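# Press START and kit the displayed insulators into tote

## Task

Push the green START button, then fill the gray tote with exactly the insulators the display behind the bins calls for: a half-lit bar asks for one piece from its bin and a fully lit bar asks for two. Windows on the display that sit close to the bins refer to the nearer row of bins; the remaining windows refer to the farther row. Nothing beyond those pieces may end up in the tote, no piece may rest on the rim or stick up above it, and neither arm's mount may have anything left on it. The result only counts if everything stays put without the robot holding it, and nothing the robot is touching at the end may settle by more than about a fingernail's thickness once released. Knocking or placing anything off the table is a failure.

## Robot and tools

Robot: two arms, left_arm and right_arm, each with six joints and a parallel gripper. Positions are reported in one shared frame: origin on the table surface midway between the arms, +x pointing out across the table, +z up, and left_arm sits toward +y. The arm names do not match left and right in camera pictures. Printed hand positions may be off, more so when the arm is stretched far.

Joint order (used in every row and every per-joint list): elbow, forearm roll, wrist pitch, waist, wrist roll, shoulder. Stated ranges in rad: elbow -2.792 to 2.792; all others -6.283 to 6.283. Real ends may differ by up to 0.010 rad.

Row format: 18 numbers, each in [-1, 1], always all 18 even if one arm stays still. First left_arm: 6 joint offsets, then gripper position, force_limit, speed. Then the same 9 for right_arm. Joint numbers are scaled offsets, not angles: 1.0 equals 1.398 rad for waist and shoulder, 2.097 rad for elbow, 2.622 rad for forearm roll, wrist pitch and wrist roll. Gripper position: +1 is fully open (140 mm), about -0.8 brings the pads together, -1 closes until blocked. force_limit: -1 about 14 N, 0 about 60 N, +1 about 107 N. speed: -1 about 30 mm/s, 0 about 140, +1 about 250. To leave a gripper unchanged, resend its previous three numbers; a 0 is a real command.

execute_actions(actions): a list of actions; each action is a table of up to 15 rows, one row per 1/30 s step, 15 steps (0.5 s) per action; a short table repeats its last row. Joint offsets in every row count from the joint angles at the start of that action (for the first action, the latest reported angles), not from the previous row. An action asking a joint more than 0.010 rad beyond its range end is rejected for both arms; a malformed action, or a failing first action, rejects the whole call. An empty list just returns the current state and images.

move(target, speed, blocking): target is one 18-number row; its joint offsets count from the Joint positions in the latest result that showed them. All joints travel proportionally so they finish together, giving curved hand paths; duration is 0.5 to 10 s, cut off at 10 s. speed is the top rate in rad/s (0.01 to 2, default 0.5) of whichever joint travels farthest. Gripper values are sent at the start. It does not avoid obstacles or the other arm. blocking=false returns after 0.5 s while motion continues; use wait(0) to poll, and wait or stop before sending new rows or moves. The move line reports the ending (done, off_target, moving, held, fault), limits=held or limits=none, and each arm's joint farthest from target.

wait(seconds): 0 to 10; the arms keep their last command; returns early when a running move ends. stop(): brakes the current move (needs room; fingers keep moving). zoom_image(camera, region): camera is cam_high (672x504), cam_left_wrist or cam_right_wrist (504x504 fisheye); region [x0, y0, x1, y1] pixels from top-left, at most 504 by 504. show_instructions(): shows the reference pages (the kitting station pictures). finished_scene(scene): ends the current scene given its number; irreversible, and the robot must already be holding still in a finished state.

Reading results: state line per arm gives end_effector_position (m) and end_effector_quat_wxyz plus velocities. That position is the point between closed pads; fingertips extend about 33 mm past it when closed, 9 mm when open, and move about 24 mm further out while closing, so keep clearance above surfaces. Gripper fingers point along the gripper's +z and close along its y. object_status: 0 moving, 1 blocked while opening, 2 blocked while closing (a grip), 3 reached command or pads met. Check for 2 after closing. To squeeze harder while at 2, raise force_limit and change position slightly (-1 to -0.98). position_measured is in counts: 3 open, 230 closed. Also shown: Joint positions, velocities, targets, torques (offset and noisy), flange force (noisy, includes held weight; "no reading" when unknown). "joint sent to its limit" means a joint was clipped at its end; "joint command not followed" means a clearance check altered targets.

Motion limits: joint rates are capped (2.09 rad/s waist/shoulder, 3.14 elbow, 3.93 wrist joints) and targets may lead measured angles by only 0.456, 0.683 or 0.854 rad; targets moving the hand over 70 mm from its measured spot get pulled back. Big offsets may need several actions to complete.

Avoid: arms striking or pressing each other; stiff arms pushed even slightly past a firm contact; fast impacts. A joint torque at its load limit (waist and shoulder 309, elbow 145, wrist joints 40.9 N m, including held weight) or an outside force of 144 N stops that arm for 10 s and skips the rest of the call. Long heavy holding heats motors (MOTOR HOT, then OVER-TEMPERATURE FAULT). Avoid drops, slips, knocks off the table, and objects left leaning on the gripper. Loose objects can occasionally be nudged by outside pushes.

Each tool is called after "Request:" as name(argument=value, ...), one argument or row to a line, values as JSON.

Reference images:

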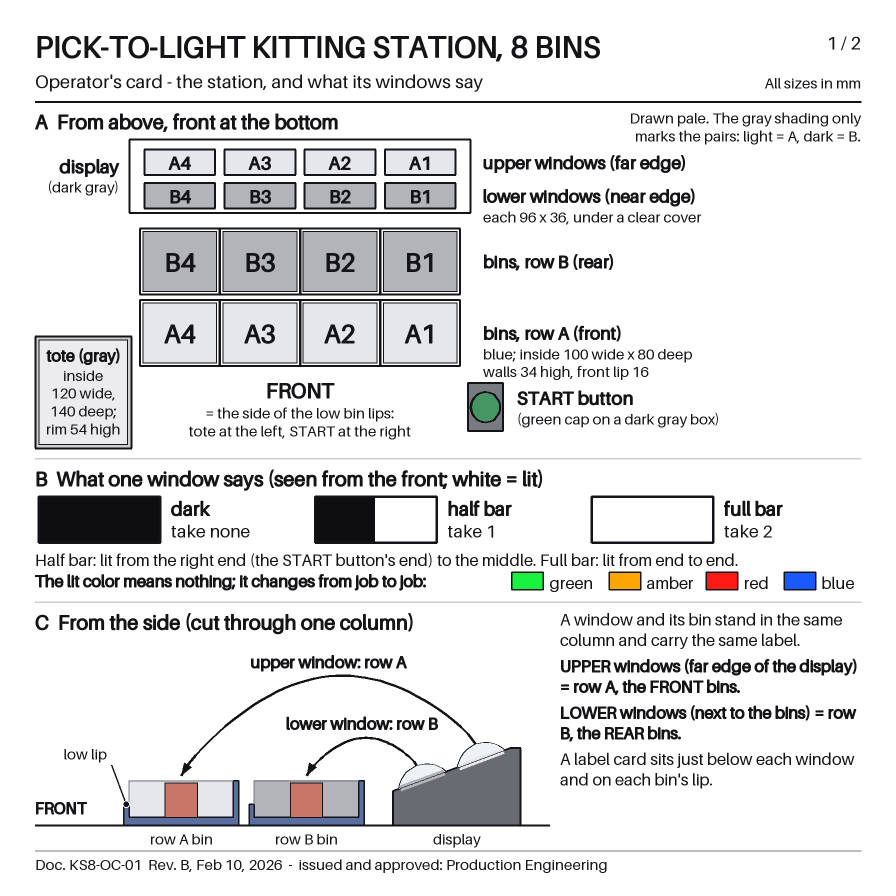

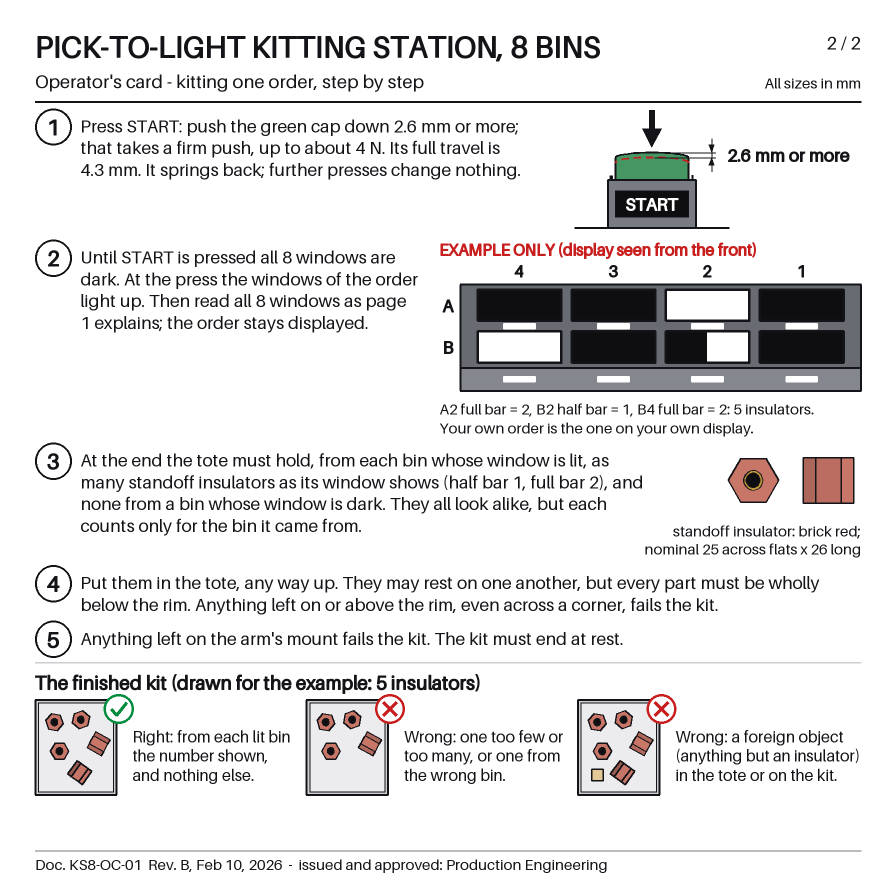

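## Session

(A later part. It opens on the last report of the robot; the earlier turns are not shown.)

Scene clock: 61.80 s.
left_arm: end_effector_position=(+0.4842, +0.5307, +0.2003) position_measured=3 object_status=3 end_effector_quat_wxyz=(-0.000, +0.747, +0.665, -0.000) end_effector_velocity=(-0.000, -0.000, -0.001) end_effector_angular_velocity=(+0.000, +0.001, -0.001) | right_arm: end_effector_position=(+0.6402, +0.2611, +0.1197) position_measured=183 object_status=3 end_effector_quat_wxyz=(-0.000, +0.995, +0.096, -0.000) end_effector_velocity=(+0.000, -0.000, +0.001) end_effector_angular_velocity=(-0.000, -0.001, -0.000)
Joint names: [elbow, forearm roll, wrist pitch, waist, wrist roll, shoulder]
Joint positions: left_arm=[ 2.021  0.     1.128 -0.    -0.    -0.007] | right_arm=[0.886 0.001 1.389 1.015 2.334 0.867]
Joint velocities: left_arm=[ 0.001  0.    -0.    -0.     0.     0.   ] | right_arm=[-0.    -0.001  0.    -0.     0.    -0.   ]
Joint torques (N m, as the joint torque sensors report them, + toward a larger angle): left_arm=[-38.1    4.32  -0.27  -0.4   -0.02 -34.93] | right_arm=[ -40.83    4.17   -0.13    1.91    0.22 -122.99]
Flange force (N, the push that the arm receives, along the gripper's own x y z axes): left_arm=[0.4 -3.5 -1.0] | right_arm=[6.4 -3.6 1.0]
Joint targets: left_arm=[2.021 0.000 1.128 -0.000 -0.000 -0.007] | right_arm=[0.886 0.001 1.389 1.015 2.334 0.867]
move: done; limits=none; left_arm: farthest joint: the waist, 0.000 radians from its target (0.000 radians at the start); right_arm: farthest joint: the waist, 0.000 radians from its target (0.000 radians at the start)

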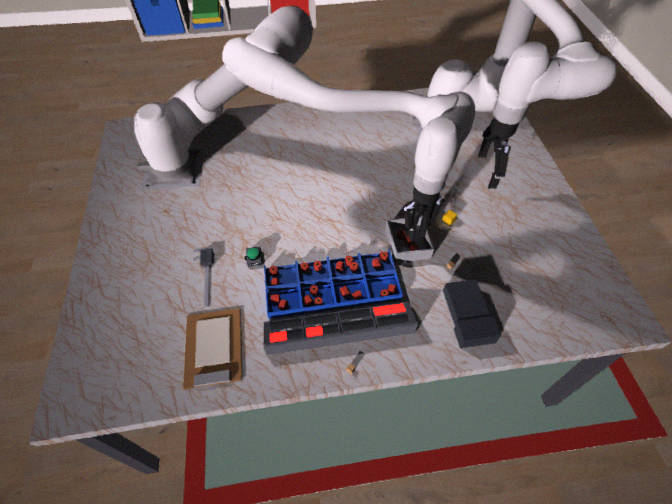

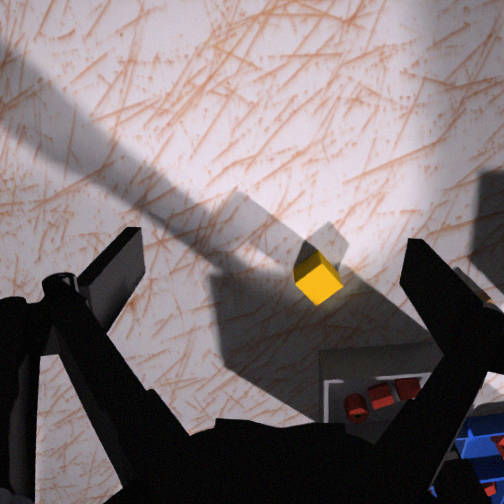

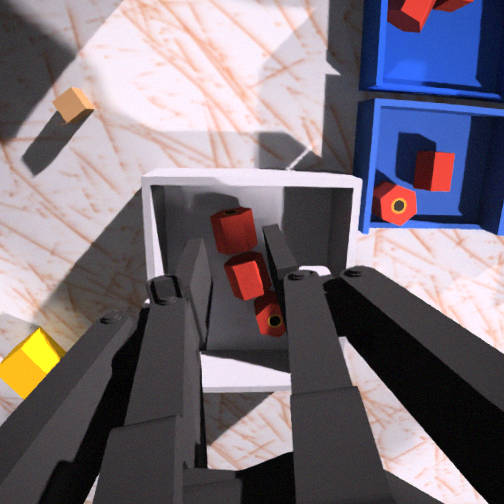

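Request:
move(
  target=[0,0,0,0,0,0,1,0,0,0.0255,0,-0.0263,-0.1499,-0.0799,0.011,-1,-0.5,0],
)

Request:
move(
  target=[0,0,0,0,0,0,1,0,0,0.0022,0,-0.0027,0,0,0.0018,-1,-0.5,0],
  speed=0.02,
)

Request:
move(
  target=[0,0,0,0,0,0,1,0,0,0.0005,0,-0.0006,0,0,0.0004,-1,-0.5,0],
  speed=0.02,
)

Request:
move(
  target=[0,0,0,0,0,0,1,0,0,0.0005,0,-0.0006,0,0,0.0004,-1,-0.5,0],
  speed=0.02,
)

Scene clock: 64.33 s.
left_arm: end_effector_position=(+0.4842, +0.5307, +0.2003) position_measured=3 object_status=3 end_effector_quat_wxyz=(-0.000, +0.747, +0.665, -0.000) end_effector_velocity=(-0.000, -0.000, -0.000) end_effector_angular_velocity=(+0.000, +0.001, -0.001) | right_arm: end_effector_position=(+0.8042, +0.1244, +0.0749) position_measured=231 object_status=3 end_effector_quat_wxyz=(-0.000, +0.995, +0.096, -0.000) end_effector_velocity=(+0.001, -0.002, -0.000) end_effector_angular_velocity=(-0.001, -0.000, -0.001)
Joint names: [elbow, forearm roll, wrist pitch, waist, wrist roll, shoulder]
Joint positions: left_arm=[ 2.021  0.     1.128 -0.    -0.    -0.007] | right_arm=[0.94  0.001 1.32  0.805 2.125 0.882]
Joint velocities: left_arm=[ 0.001 -0.     0.    -0.     0.     0.   ] | right_arm=[ 0.001 -0.001  0.    -0.002 -0.001  0.   ]
Joint torques (N m, as the joint torque sensors report them, + toward a larger angle): left_arm=[-37.38   4.45  -0.11   0.1   -0.12 -38.61] | right_arm=[ -41.9     4.38    0.07   -1.82    0.09 -119.43]
Flange force (N, the push that the arm receives, along the gripper's own x y z axes): left_arm=[0.2 3.3 1.0] | right_arm=[-7.1 2.6 1.2]
Joint targets: left_arm=[2.021 0.000 1.128 -0.000 -0.000 -0.007] | right_arm=[0.940 0.001 1.320 0.805 2.125 0.882]
move: done; limits=none; left_arm: farthest joint: the waist, 0.000 radians from its target (0.000 radians at the start); right_arm: farthest joint: the wrist roll, 0.001 radians from its target (0.210 radians at the start)

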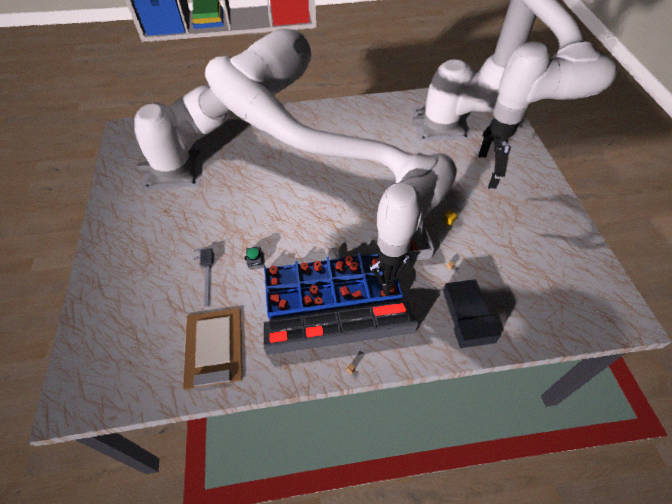

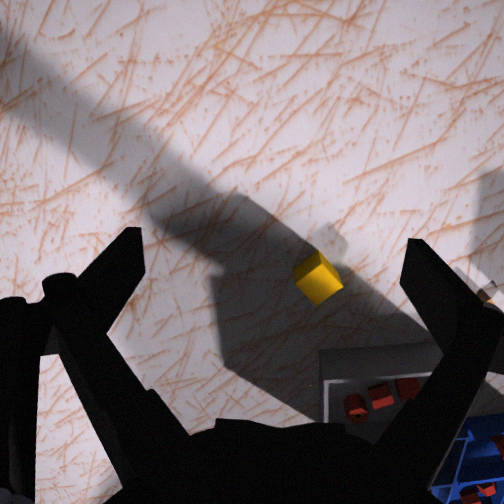

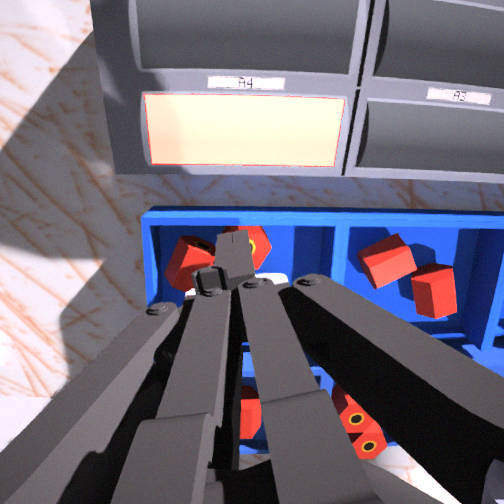

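Scene clock: 65.03 s.
left_arm: end_effector_position=(+0.4842, +0.5307, +0.2003) position_measured=3 object_status=3 end_effector_quat_wxyz=(-0.000, +0.747, +0.665, -0.000) end_effector_velocity=(-0.000, -0.000, -0.000) end_effector_angular_velocity=(+0.000, +0.000, -0.001) | right_arm: end_effector_position=(+0.8042, +0.1244, +0.0698) position_measured=231 object_status=3 end_effector_quat_wxyz=(-0.000, +0.995, +0.096, -0.000) end_effector_velocity=(-0.000, -0.000, -0.000) end_effector_angular_velocity=(-0.001, -0.000, +0.001)
Joint names: [elbow, forearm roll, wrist pitch, waist, wrist roll, shoulder]
Joint positions: left_arm=[ 2.021  0.     1.128 -0.    -0.    -0.007] | right_arm=[0.945 0.001 1.313 0.805 2.125 0.885]
Joint velocities: left_arm=[ 0.001  0.    -0.001 -0.001  0.    -0.   ] | right_arm=[ 0.    -0.001  0.     0.    -0.001  0.   ]
Joint torques (N m, as the joint torque sensors report them, + toward a larger angle): left_arm=[-37.96   4.33  -0.14  -3.09  -0.24 -37.96] | right_arm=[ -41.54    4.66    0.16    3.1    -0.35 -122.99]
Flange force (N, the push that the arm receives, along the gripper's own x y z axes): left_arm=[6.7 1.1 0.9] | right_arm=[1.5 2.2 2.7]
Joint targets: left_arm=[2.021 0.000 1.128 -0.000 -0.000 -0.007] | right_arm=[0.945 0.001 1.313 0.805 2.125 0.885]
move: done; limits=none; left_arm: farthest joint: the waist, 0.000 radians from its target (0.000 radians at the start); right_arm: farthest joint: the waist, 0.000 radians from its target (0.000 radians at the start)

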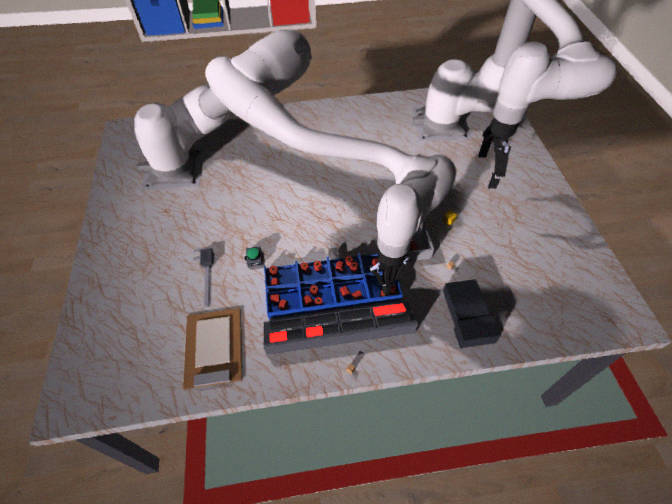

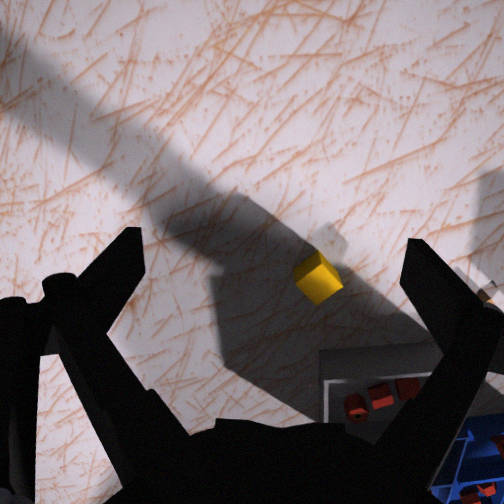

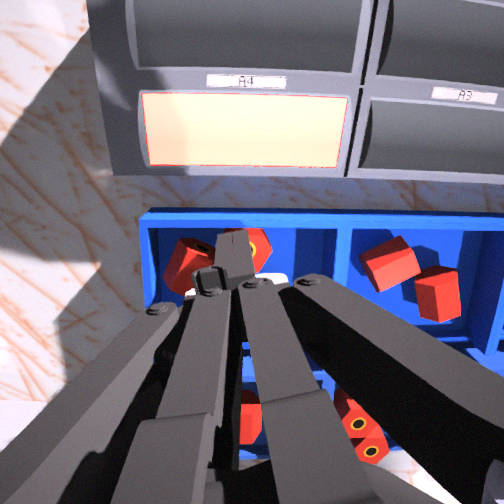

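Scene clock: 65.73 s.
left_arm: end_effector_position=(+0.4842, +0.5307, +0.2003) position_measured=3 object_status=3 end_effector_quat_wxyz=(-0.000, +0.747, +0.665, -0.000) end_effector_velocity=(-0.000, +0.000, -0.000) end_effector_angular_velocity=(+0.000, +0.001, +0.000) | right_arm: end_effector_position=(+0.8042, +0.1244, +0.0687) position_measured=231 object_status=3 end_effector_quat_wxyz=(-0.000, +0.995, +0.096, -0.000) end_effector_velocity=(+0.000, -0.001, -0.000) end_effector_angular_velocity=(-0.002, -0.000, -0.000)
Joint names: [elbow, forearm roll, wrist pitch, waist, wrist roll, shoulder]
Joint positions: left_arm=[ 2.021  0.     1.128 -0.    -0.    -0.007] | right_arm=[0.946 0.001 1.311 0.805 2.125 0.885]
Joint velocities: left_arm=[ 0.001 -0.     0.001  0.001  0.001  0.   ] | right_arm=[ 0.001 -0.001  0.    -0.     0.     0.   ]
Joint torques (N m, as the joint torque sensors report them, + toward a larger angle): left_arm=[-37.51   4.43  -0.12   0.7    0.02 -37.79] | right_arm=[ -41.12    4.05    0.26   -1.64   -0.09 -122.91]
Flange force (N, the push that the arm receives, along the gripper's own x y z axes): left_arm=[-1.2 1.7 0.4] | right_arm=[0.3 -2.1 2.4]
Joint targets: left_arm=[2.021 0.000 1.128 -0.000 -0.000 -0.007] | right_arm=[0.946 0.001 1.311 0.805 2.125 0.885]
move: done; limits=none; left_arm: farthest joint: the waist, 0.000 radians from its target (0.000 radians at the start); right_arm: farthest joint: the waist, 0.000 radians from its target (0.000 radians at the start)

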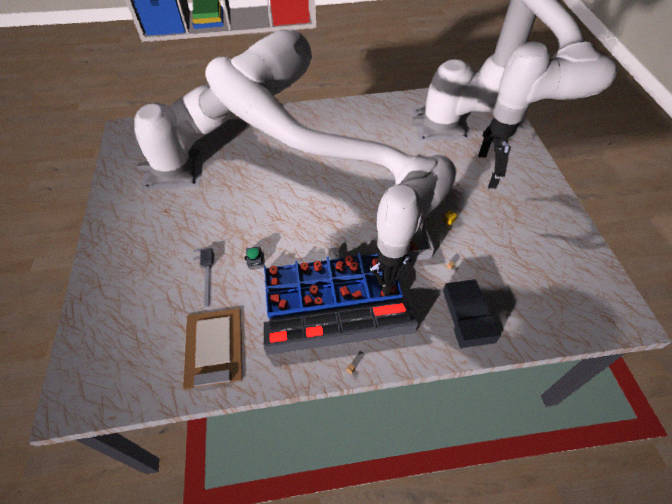

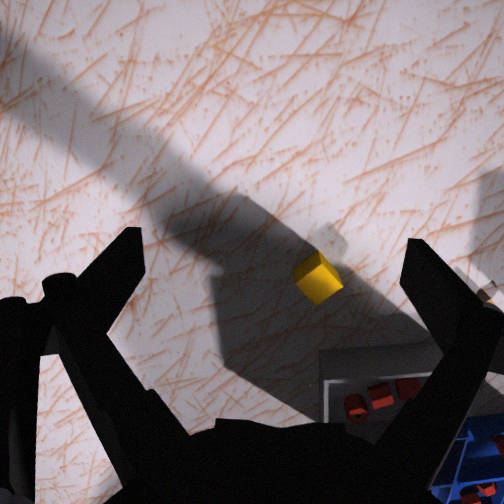

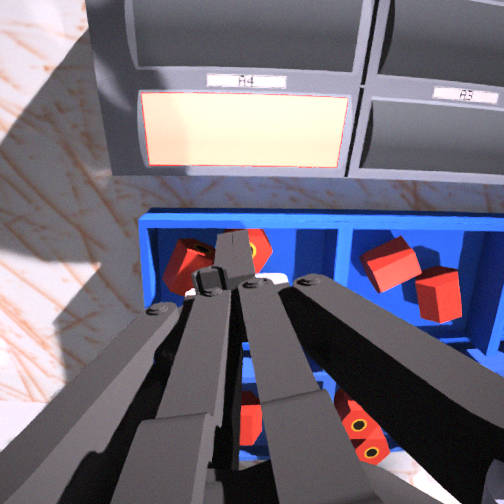

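Scene clock: 66.43 s.
left_arm: end_effector_position=(+0.4842, +0.5307, +0.2003) position_measured=3 object_status=3 end_effector_quat_wxyz=(-0.000, +0.747, +0.665, -0.000) end_effector_velocity=(-0.000, +0.000, -0.000) end_effector_angular_velocity=(+0.000, +0.001, -0.001) | right_arm: end_effector_position=(+0.8042, +0.1244, +0.0675) position_measured=231 object_status=3 end_effector_quat_wxyz=(-0.000, +0.995, +0.096, -0.000) end_effector_velocity=(+0.000, +0.000, +0.000) end_effector_angular_velocity=(+0.002, +0.000, -0.001)
Joint names: [elbow, forearm roll, wrist pitch, waist, wrist roll, shoulder]
Joint positions: left_arm=[ 2.021  0.     1.128 -0.    -0.    -0.007] | right_arm=[0.947 0.001 1.309 0.805 2.125 0.886]
Joint velocities: left_arm=[ 0.001 -0.     0.     0.     0.001  0.   ] | right_arm=[-0.001  0.001 -0.    -0.     0.     0.   ]
Joint torques (N m, as the joint torque sensors report them, + toward a larger angle): left_arm=[-37.4    4.5   -0.15  -0.02  -0.12 -36.67] | right_arm=[ -39.5     4.05    0.16   -0.29    0.01 -122.53]
Flange force (N, the push that the arm receives, along the gripper's own x y z axes): left_arm=[0.2 0.1 -0.6] | right_arm=[5.3 -3.9 0.5]
Joint targets: left_arm=[2.021 0.000 1.128 -0.000 -0.000 -0.007] | right_arm=[0.947 0.001 1.309 0.805 2.125 0.886]
move: done; limits=none; left_arm: farthest joint: the waist, 0.000 radians from its target (0.000 radians at the start); right_arm: farthest joint: the waist, 0.000 radians from its target (0.000 radians at the start)

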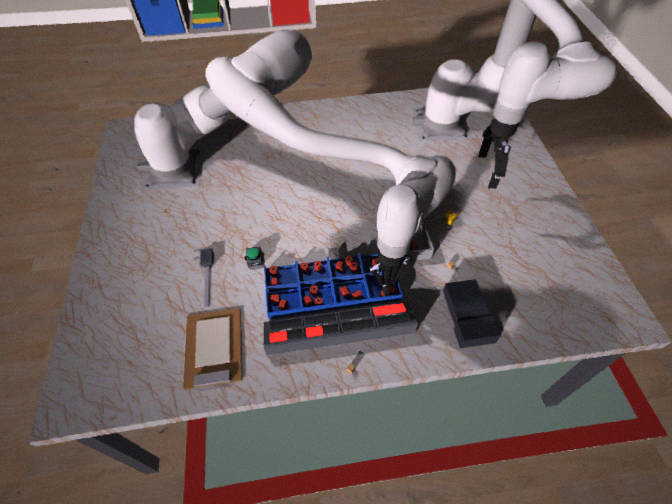

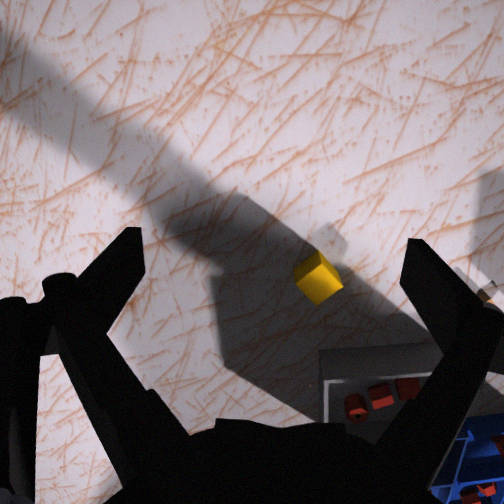

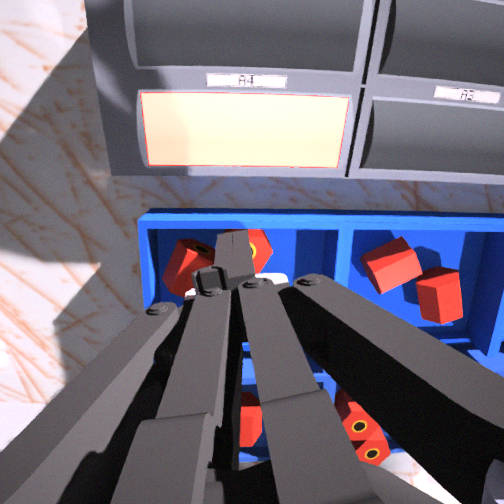

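Request:
move(
  target=[0,0,0,0,0,0,1,0,0,0.0073,0,-0.0028,-0.0048,-0.0025,-0.0058,-1,-0.5,0],
  speed=0.03,
)

Request:
move(
  target=[0,0,0,0,0,0,1,0,0,0.0005,0,-0.0006,0,0,0.0004,-1,-0.5,0],
  speed=0.02,
)

Request:
move(
  target=[0,0,0,0,0,0,1,0,0,0.0005,0,-0.0006,0,0,0.0004,-1,-0.5,0],
  speed=0.02,
)

Scene clock: 67.73 s.
left_arm: end_effector_position=(+0.4842, +0.5307, +0.2003) position_measured=3 object_status=3 end_effector_quat_wxyz=(-0.000, +0.747, +0.665, -0.000) end_effector_velocity=(-0.001, +0.000, -0.001) end_effector_angular_velocity=(+0.000, +0.001, +0.001) | right_arm: end_effector_position=(+0.8058, +0.1167, +0.0675) position_measured=231 object_status=3 end_effector_quat_wxyz=(-0.000, +0.995, +0.096, -0.000) end_effector_velocity=(+0.000, -0.000, -0.000) end_effector_angular_velocity=(-0.000, -0.000, -0.000)
Joint names: [elbow, forearm roll, wrist pitch, waist, wrist roll, shoulder]
Joint positions: left_arm=[ 2.021  0.     1.128 -0.    -0.    -0.007] | right_arm=[0.962 0.001 1.302 0.798 2.119 0.878]
Joint velocities: left_arm=[ 0.001 -0.    -0.     0.    -0.001 -0.   ] | right_arm=[ 0.001 -0.001 -0.001 -0.     0.    -0.   ]
Joint torques (N m, as the joint torque sensors report them, + toward a larger angle): left_arm=[-37.31   4.43   0.01  -1.26  -0.17 -33.85] | right_arm=[ -46.08   -0.49   -2.61  -12.96    0.19 -119.43]
Flange force (N, the push that the arm receives, along the gripper's own x y z axes): left_arm=[2.6 -4.6 -2.9] | right_arm=[-21.2 -1.3 1.5]
Joint targets: left_arm=[2.021 0.000 1.128 -0.000 -0.000 -0.007] | right_arm=[0.962 0.001 1.302 0.798 2.119 0.878]
move: done; limits=none; left_arm: farthest joint: the waist, 0.000 radians from its target (0.000 radians at the start); right_arm: farthest joint: the waist, 0.000 radians from its target (0.007 radians at the start)

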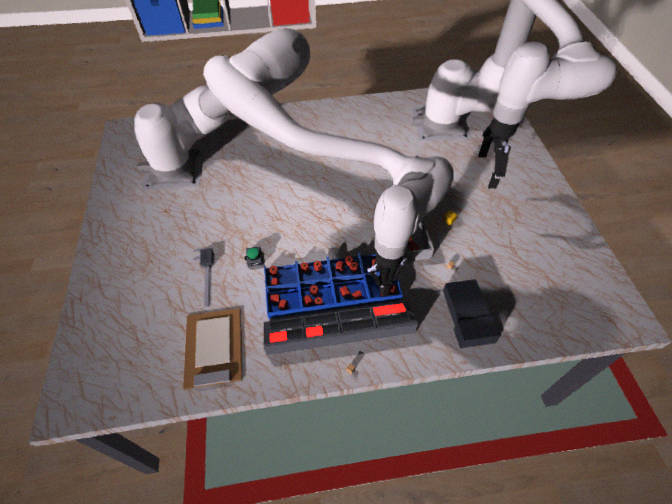

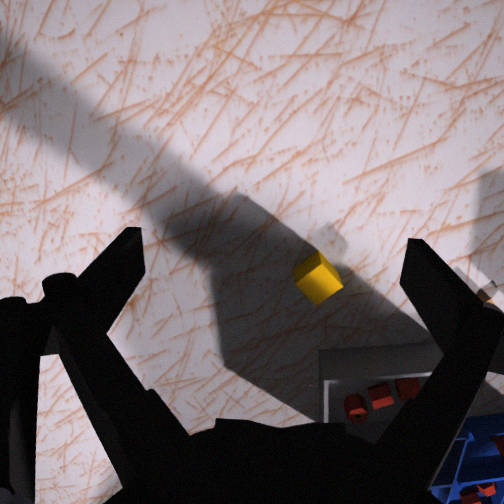

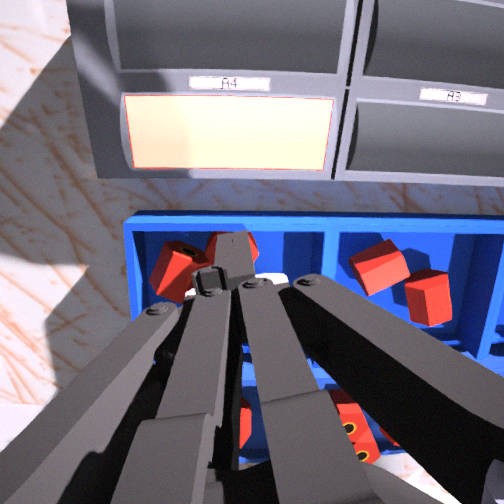

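Scene clock: 68.43 s.
left_arm: end_effector_position=(+0.4842, +0.5307, +0.2003) position_measured=3 object_status=3 end_effector_quat_wxyz=(-0.000, +0.747, +0.665, -0.000) end_effector_velocity=(-0.000, -0.000, -0.000) end_effector_angular_velocity=(-0.000, -0.001, -0.000) | right_arm: end_effector_position=(+0.8058, +0.1167, +0.0665) position_measured=231 object_status=3 end_effector_quat_wxyz=(-0.000, +0.995, +0.096, -0.000) end_effector_velocity=(-0.000, +0.000, -0.000) end_effector_angular_velocity=(-0.000, -0.000, +0.001)
Joint names: [elbow, forearm roll, wrist pitch, waist, wrist roll, shoulder]
Joint positions: left_arm=[ 2.021  0.     1.128 -0.    -0.    -0.007] | right_arm=[0.963 0.001 1.301 0.798 2.119 0.878]
Joint velocities: left_arm=[ 0.001 -0.    -0.001 -0.    -0.    -0.001] | right_arm=[ 0. -0. -0.  0. -0.  0.]
Joint torques (N m, as the joint torque sensors report them, + toward a larger angle): left_arm=[-37.39   4.42  -0.42  -1.02  -0.29 -37.46] | right_arm=[ -45.11    0.22   -4.82  -12.64   -0.34 -116.64]
Flange force (N, the push that the arm receives, along the gripper's own x y z axes): left_arm=[2.7 1.1 -0.7] | right_arm=[-19.8 -2.4 -4.1]
Joint targets: left_arm=[2.021 0.000 1.128 -0.000 -0.000 -0.007] | right_arm=[0.963 0.001 1.301 0.798 2.119 0.878]
move: done; limits=none; left_arm: farthest joint: the waist, 0.000 radians from its target (0.000 radians at the start); right_arm: farthest joint: the waist, 0.000 radians from its target (0.000 radians at the start)

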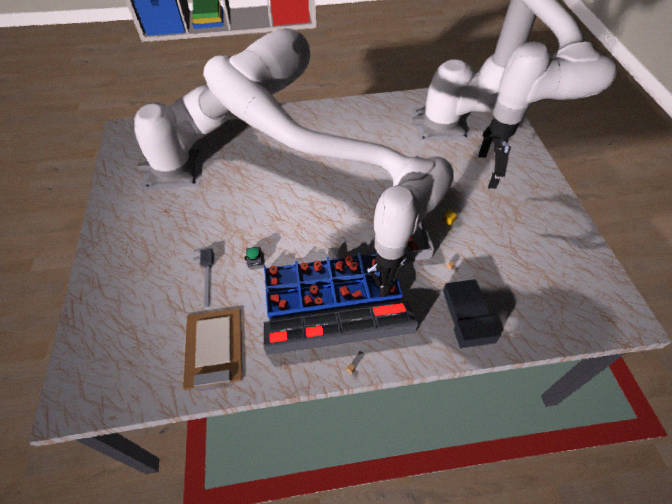

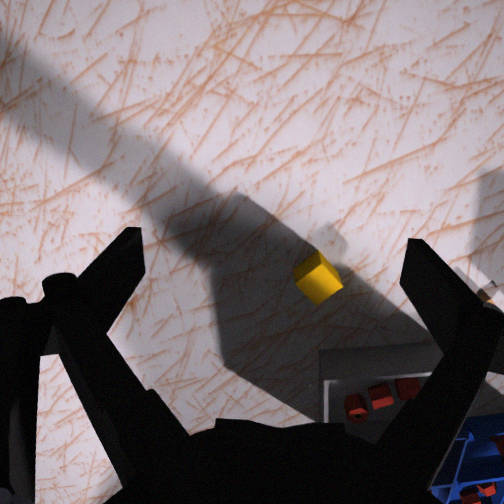

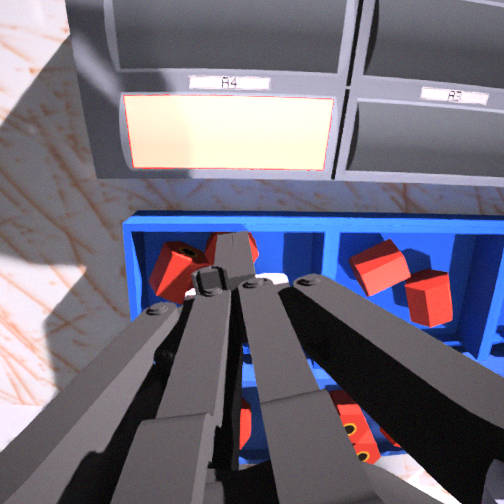

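Scene clock: 69.13 s.
left_arm: end_effector_position=(+0.4842, +0.5307, +0.2003) position_measured=3 object_status=3 end_effector_quat_wxyz=(-0.000, +0.747, +0.665, -0.000) end_effector_velocity=(+0.000, -0.000, +0.000) end_effector_angular_velocity=(-0.000, -0.000, +0.000) | right_arm: end_effector_position=(+0.8058, +0.1167, +0.0657) position_measured=231 object_status=3 end_effector_quat_wxyz=(-0.000, +0.995, +0.096, -0.000) end_effector_velocity=(-0.000, -0.000, -0.001) end_effector_angular_velocity=(-0.001, +0.000, -0.001)
Joint names: [elbow, forearm roll, wrist pitch, waist, wrist roll, shoulder]
Joint positions: left_arm=[ 2.021  0.     1.128 -0.    -0.    -0.007] | right_arm=[0.964 0.001 1.299 0.798 2.119 0.879]
Joint velocities: left_arm=[-0.001 -0.     0.001 -0.    -0.     0.   ] | right_arm=[ 0.001 -0.001 -0.     0.     0.001  0.   ]
Joint torques (N m, as the joint torque sensors report them, + toward a larger angle): left_arm=[-37.8    4.48  -0.2   -0.78  -0.17 -36.64] | right_arm=[-26.07  -0.1   -9.63 -14.39  -0.11 -69.6 ]
Flange force (N, the push that the arm receives, along the gripper's own x y z axes): left_arm=[1.9 -0.6 -0.4] | right_arm=[-31.5 3.4 -51.9]
Joint targets: left_arm=[2.021 0.000 1.128 -0.000 -0.000 -0.007] | right_arm=[0.964 0.001 1.299 0.798 2.119 0.879]
move: done; limits=none; left_arm: farthest joint: the waist, 0.000 radians from its target (0.000 radians at the start); right_arm: farthest joint: the waist, 0.000 radians from its target (0.000 radians at the start)

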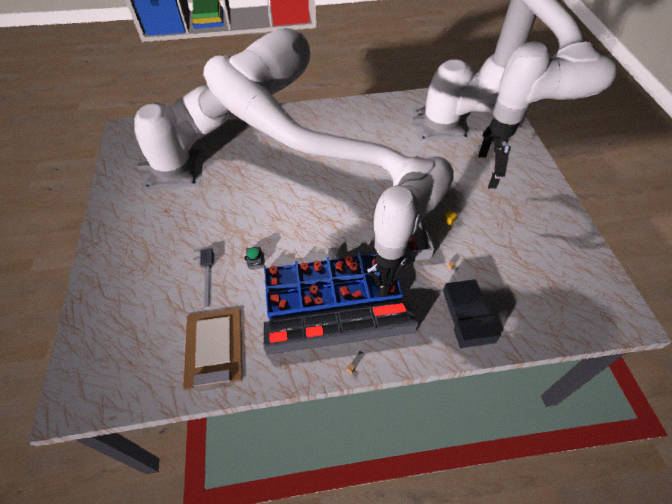

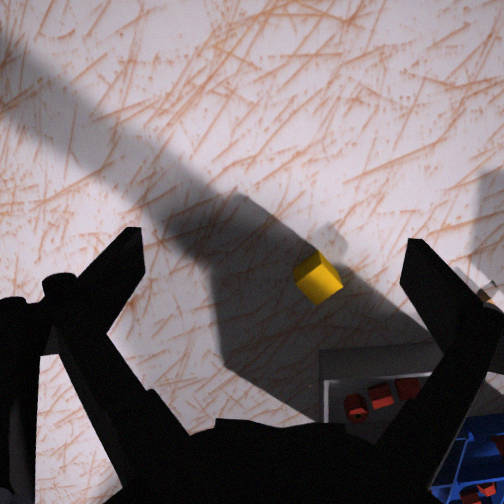

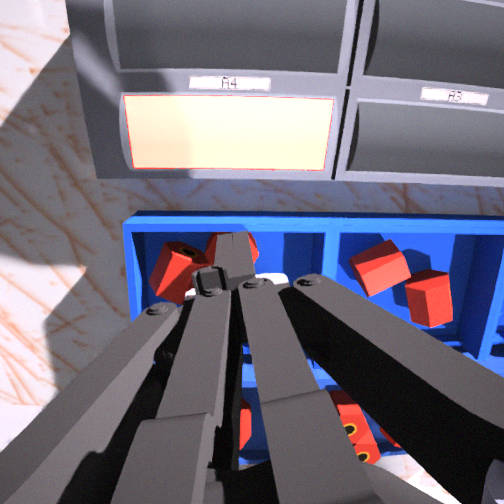

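Request:
move(
  target=[0,0,0,0,0,0,1,0,0,0.0346,0,-0.013,-0.0085,-0.0045,-0.0275,-1,-0.5,0],
  speed=0.04,
)

Request:
move(
  target=[0,0,0,0,0,0,1,0,0,-0.011,0,0.0147,0,0,-0.011,-0.4,-0.5,0],
  speed=0.1,
)

Scene clock: 71.53 s.
left_arm: end_effector_position=(+0.4842, +0.5307, +0.2003) position_measured=3 object_status=3 end_effector_quat_wxyz=(-0.000, +0.747, +0.665, -0.000) end_effector_velocity=(+0.001, +0.000, +0.001) end_effector_angular_velocity=(-0.000, -0.002, +0.000) | right_arm: end_effector_position=(+0.7986, +0.0941, +0.0655) position_measured=231 object_status=3 end_effector_quat_wxyz=(-0.000, +0.995, +0.096, -0.000) end_effector_velocity=(-0.000, -0.000, +0.000) end_effector_angular_velocity=(+0.000, +0.000, +0.000)
Joint names: [elbow, forearm roll, wrist pitch, waist, wrist roll, shoulder]
Joint positions: left_arm=[ 2.021  0.     1.128 -0.    -0.    -0.007] | right_arm=[1.036 0.001 1.265 0.787 2.107 0.84 ]
Joint velocities: left_arm=[-0.001  0.    -0.001  0.    -0.    -0.   ] | right_arm=[ 0.     0.     0.    -0.    -0.001 -0.   ]
Joint torques (N m, as the joint torque sensors report them, + toward a larger angle): left_arm=[-36.74   4.43  -0.21  -0.27  -0.14 -36.31] | right_arm=[ -6.45  -0.05   5.33 -11.1    0.21 -68.5 ]
Flange force (N, the push that the arm receives, along the gripper's own x y z axes): left_arm=[0.8 0.7 -2.0] | right_arm=[8.3 -18.3 -47.2]
Joint targets: left_arm=[2.021 0.000 1.128 -0.000 -0.000 -0.007] | right_arm=[1.036 0.001 1.265 0.787 2.107 0.840]
move: done; limits=none; left_arm: farthest joint: the waist, 0.000 radians from its target (0.000 radians at the start); right_arm: farthest joint: the waist, 0.000 radians from its target (0.012 radians at the start)

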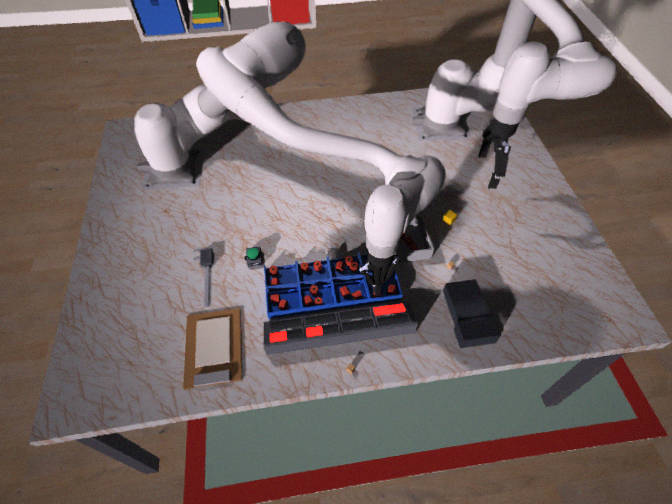

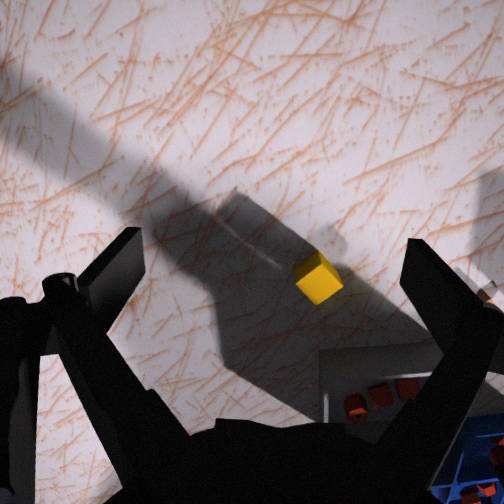

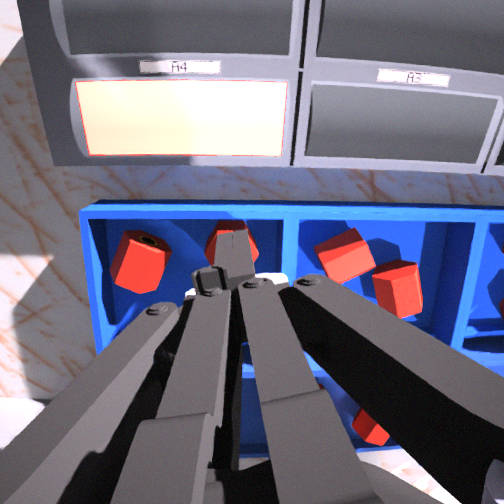

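Scene clock: 72.30 s.
left_arm: end_effector_position=(+0.4842, +0.5307, +0.2003) position_measured=3 object_status=3 end_effector_quat_wxyz=(-0.000, +0.747, +0.665, -0.000) end_effector_velocity=(-0.000, -0.001, +0.000) end_effector_angular_velocity=(+0.000, +0.001, -0.001) | right_arm: end_effector_position=(+0.7983, +0.0938, +0.0930) position_measured=179 object_status=3 end_effector_quat_wxyz=(-0.000, +0.995, +0.096, -0.000) end_effector_velocity=(-0.000, +0.001, +0.001) end_effector_angular_velocity=(+0.001, +0.000, +0.001)
Joint names: [elbow, forearm roll, wrist pitch, waist, wrist roll, shoulder]
Joint positions: left_arm=[ 2.021  0.     1.128 -0.    -0.    -0.007] | right_arm=[1.013 0.001 1.303 0.787 2.107 0.825]
Joint velocities: left_arm=[-0.001  0.     0.002 -0.001 -0.     0.   ] | right_arm=[-0.001  0.001  0.001  0.    -0.001 -0.   ]
Joint torques (N m, as the joint torque sensors report them, + toward a larger angle): left_arm=[-37.7    4.42  -0.28  -0.9   -0.16 -37.28] | right_arm=[ -40.54    4.18    0.29   -0.94    0.14 -116.47]
Flange force (N, the push that the arm receives, along the gripper's own x y z axes): left_arm=[2.1 0.7 -0.3] | right_arm=[-1.4 -0.1 0.9]
Joint targets: left_arm=[2.021 0.000 1.128 -0.000 -0.000 -0.007] | right_arm=[1.013 0.001 1.303 0.787 2.107 0.825]
move: done; limits=none; left_arm: farthest joint: the waist, 0.000 radians from its target (0.000 radians at the start); right_arm: farthest joint: the waist, 0.000 radians from its target (0.000 radians at the start)

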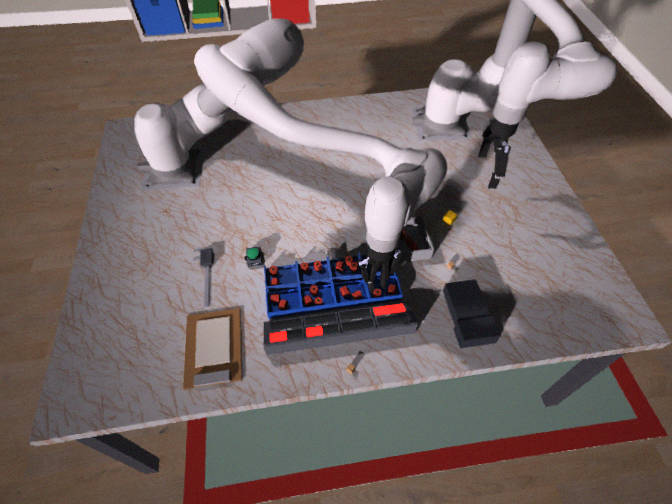

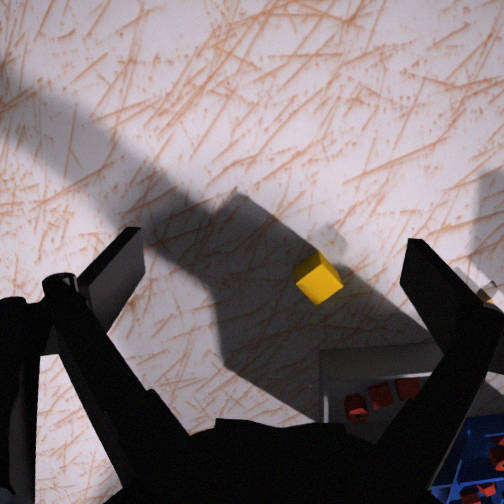

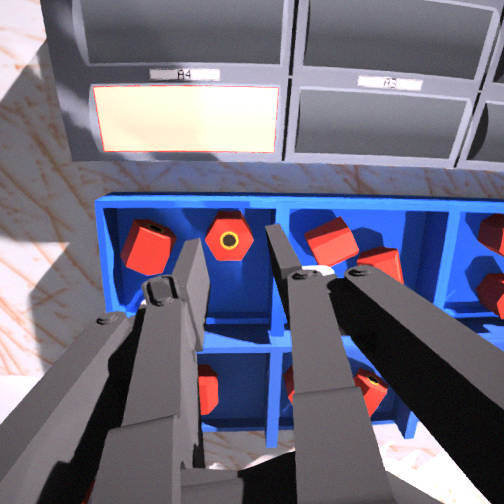

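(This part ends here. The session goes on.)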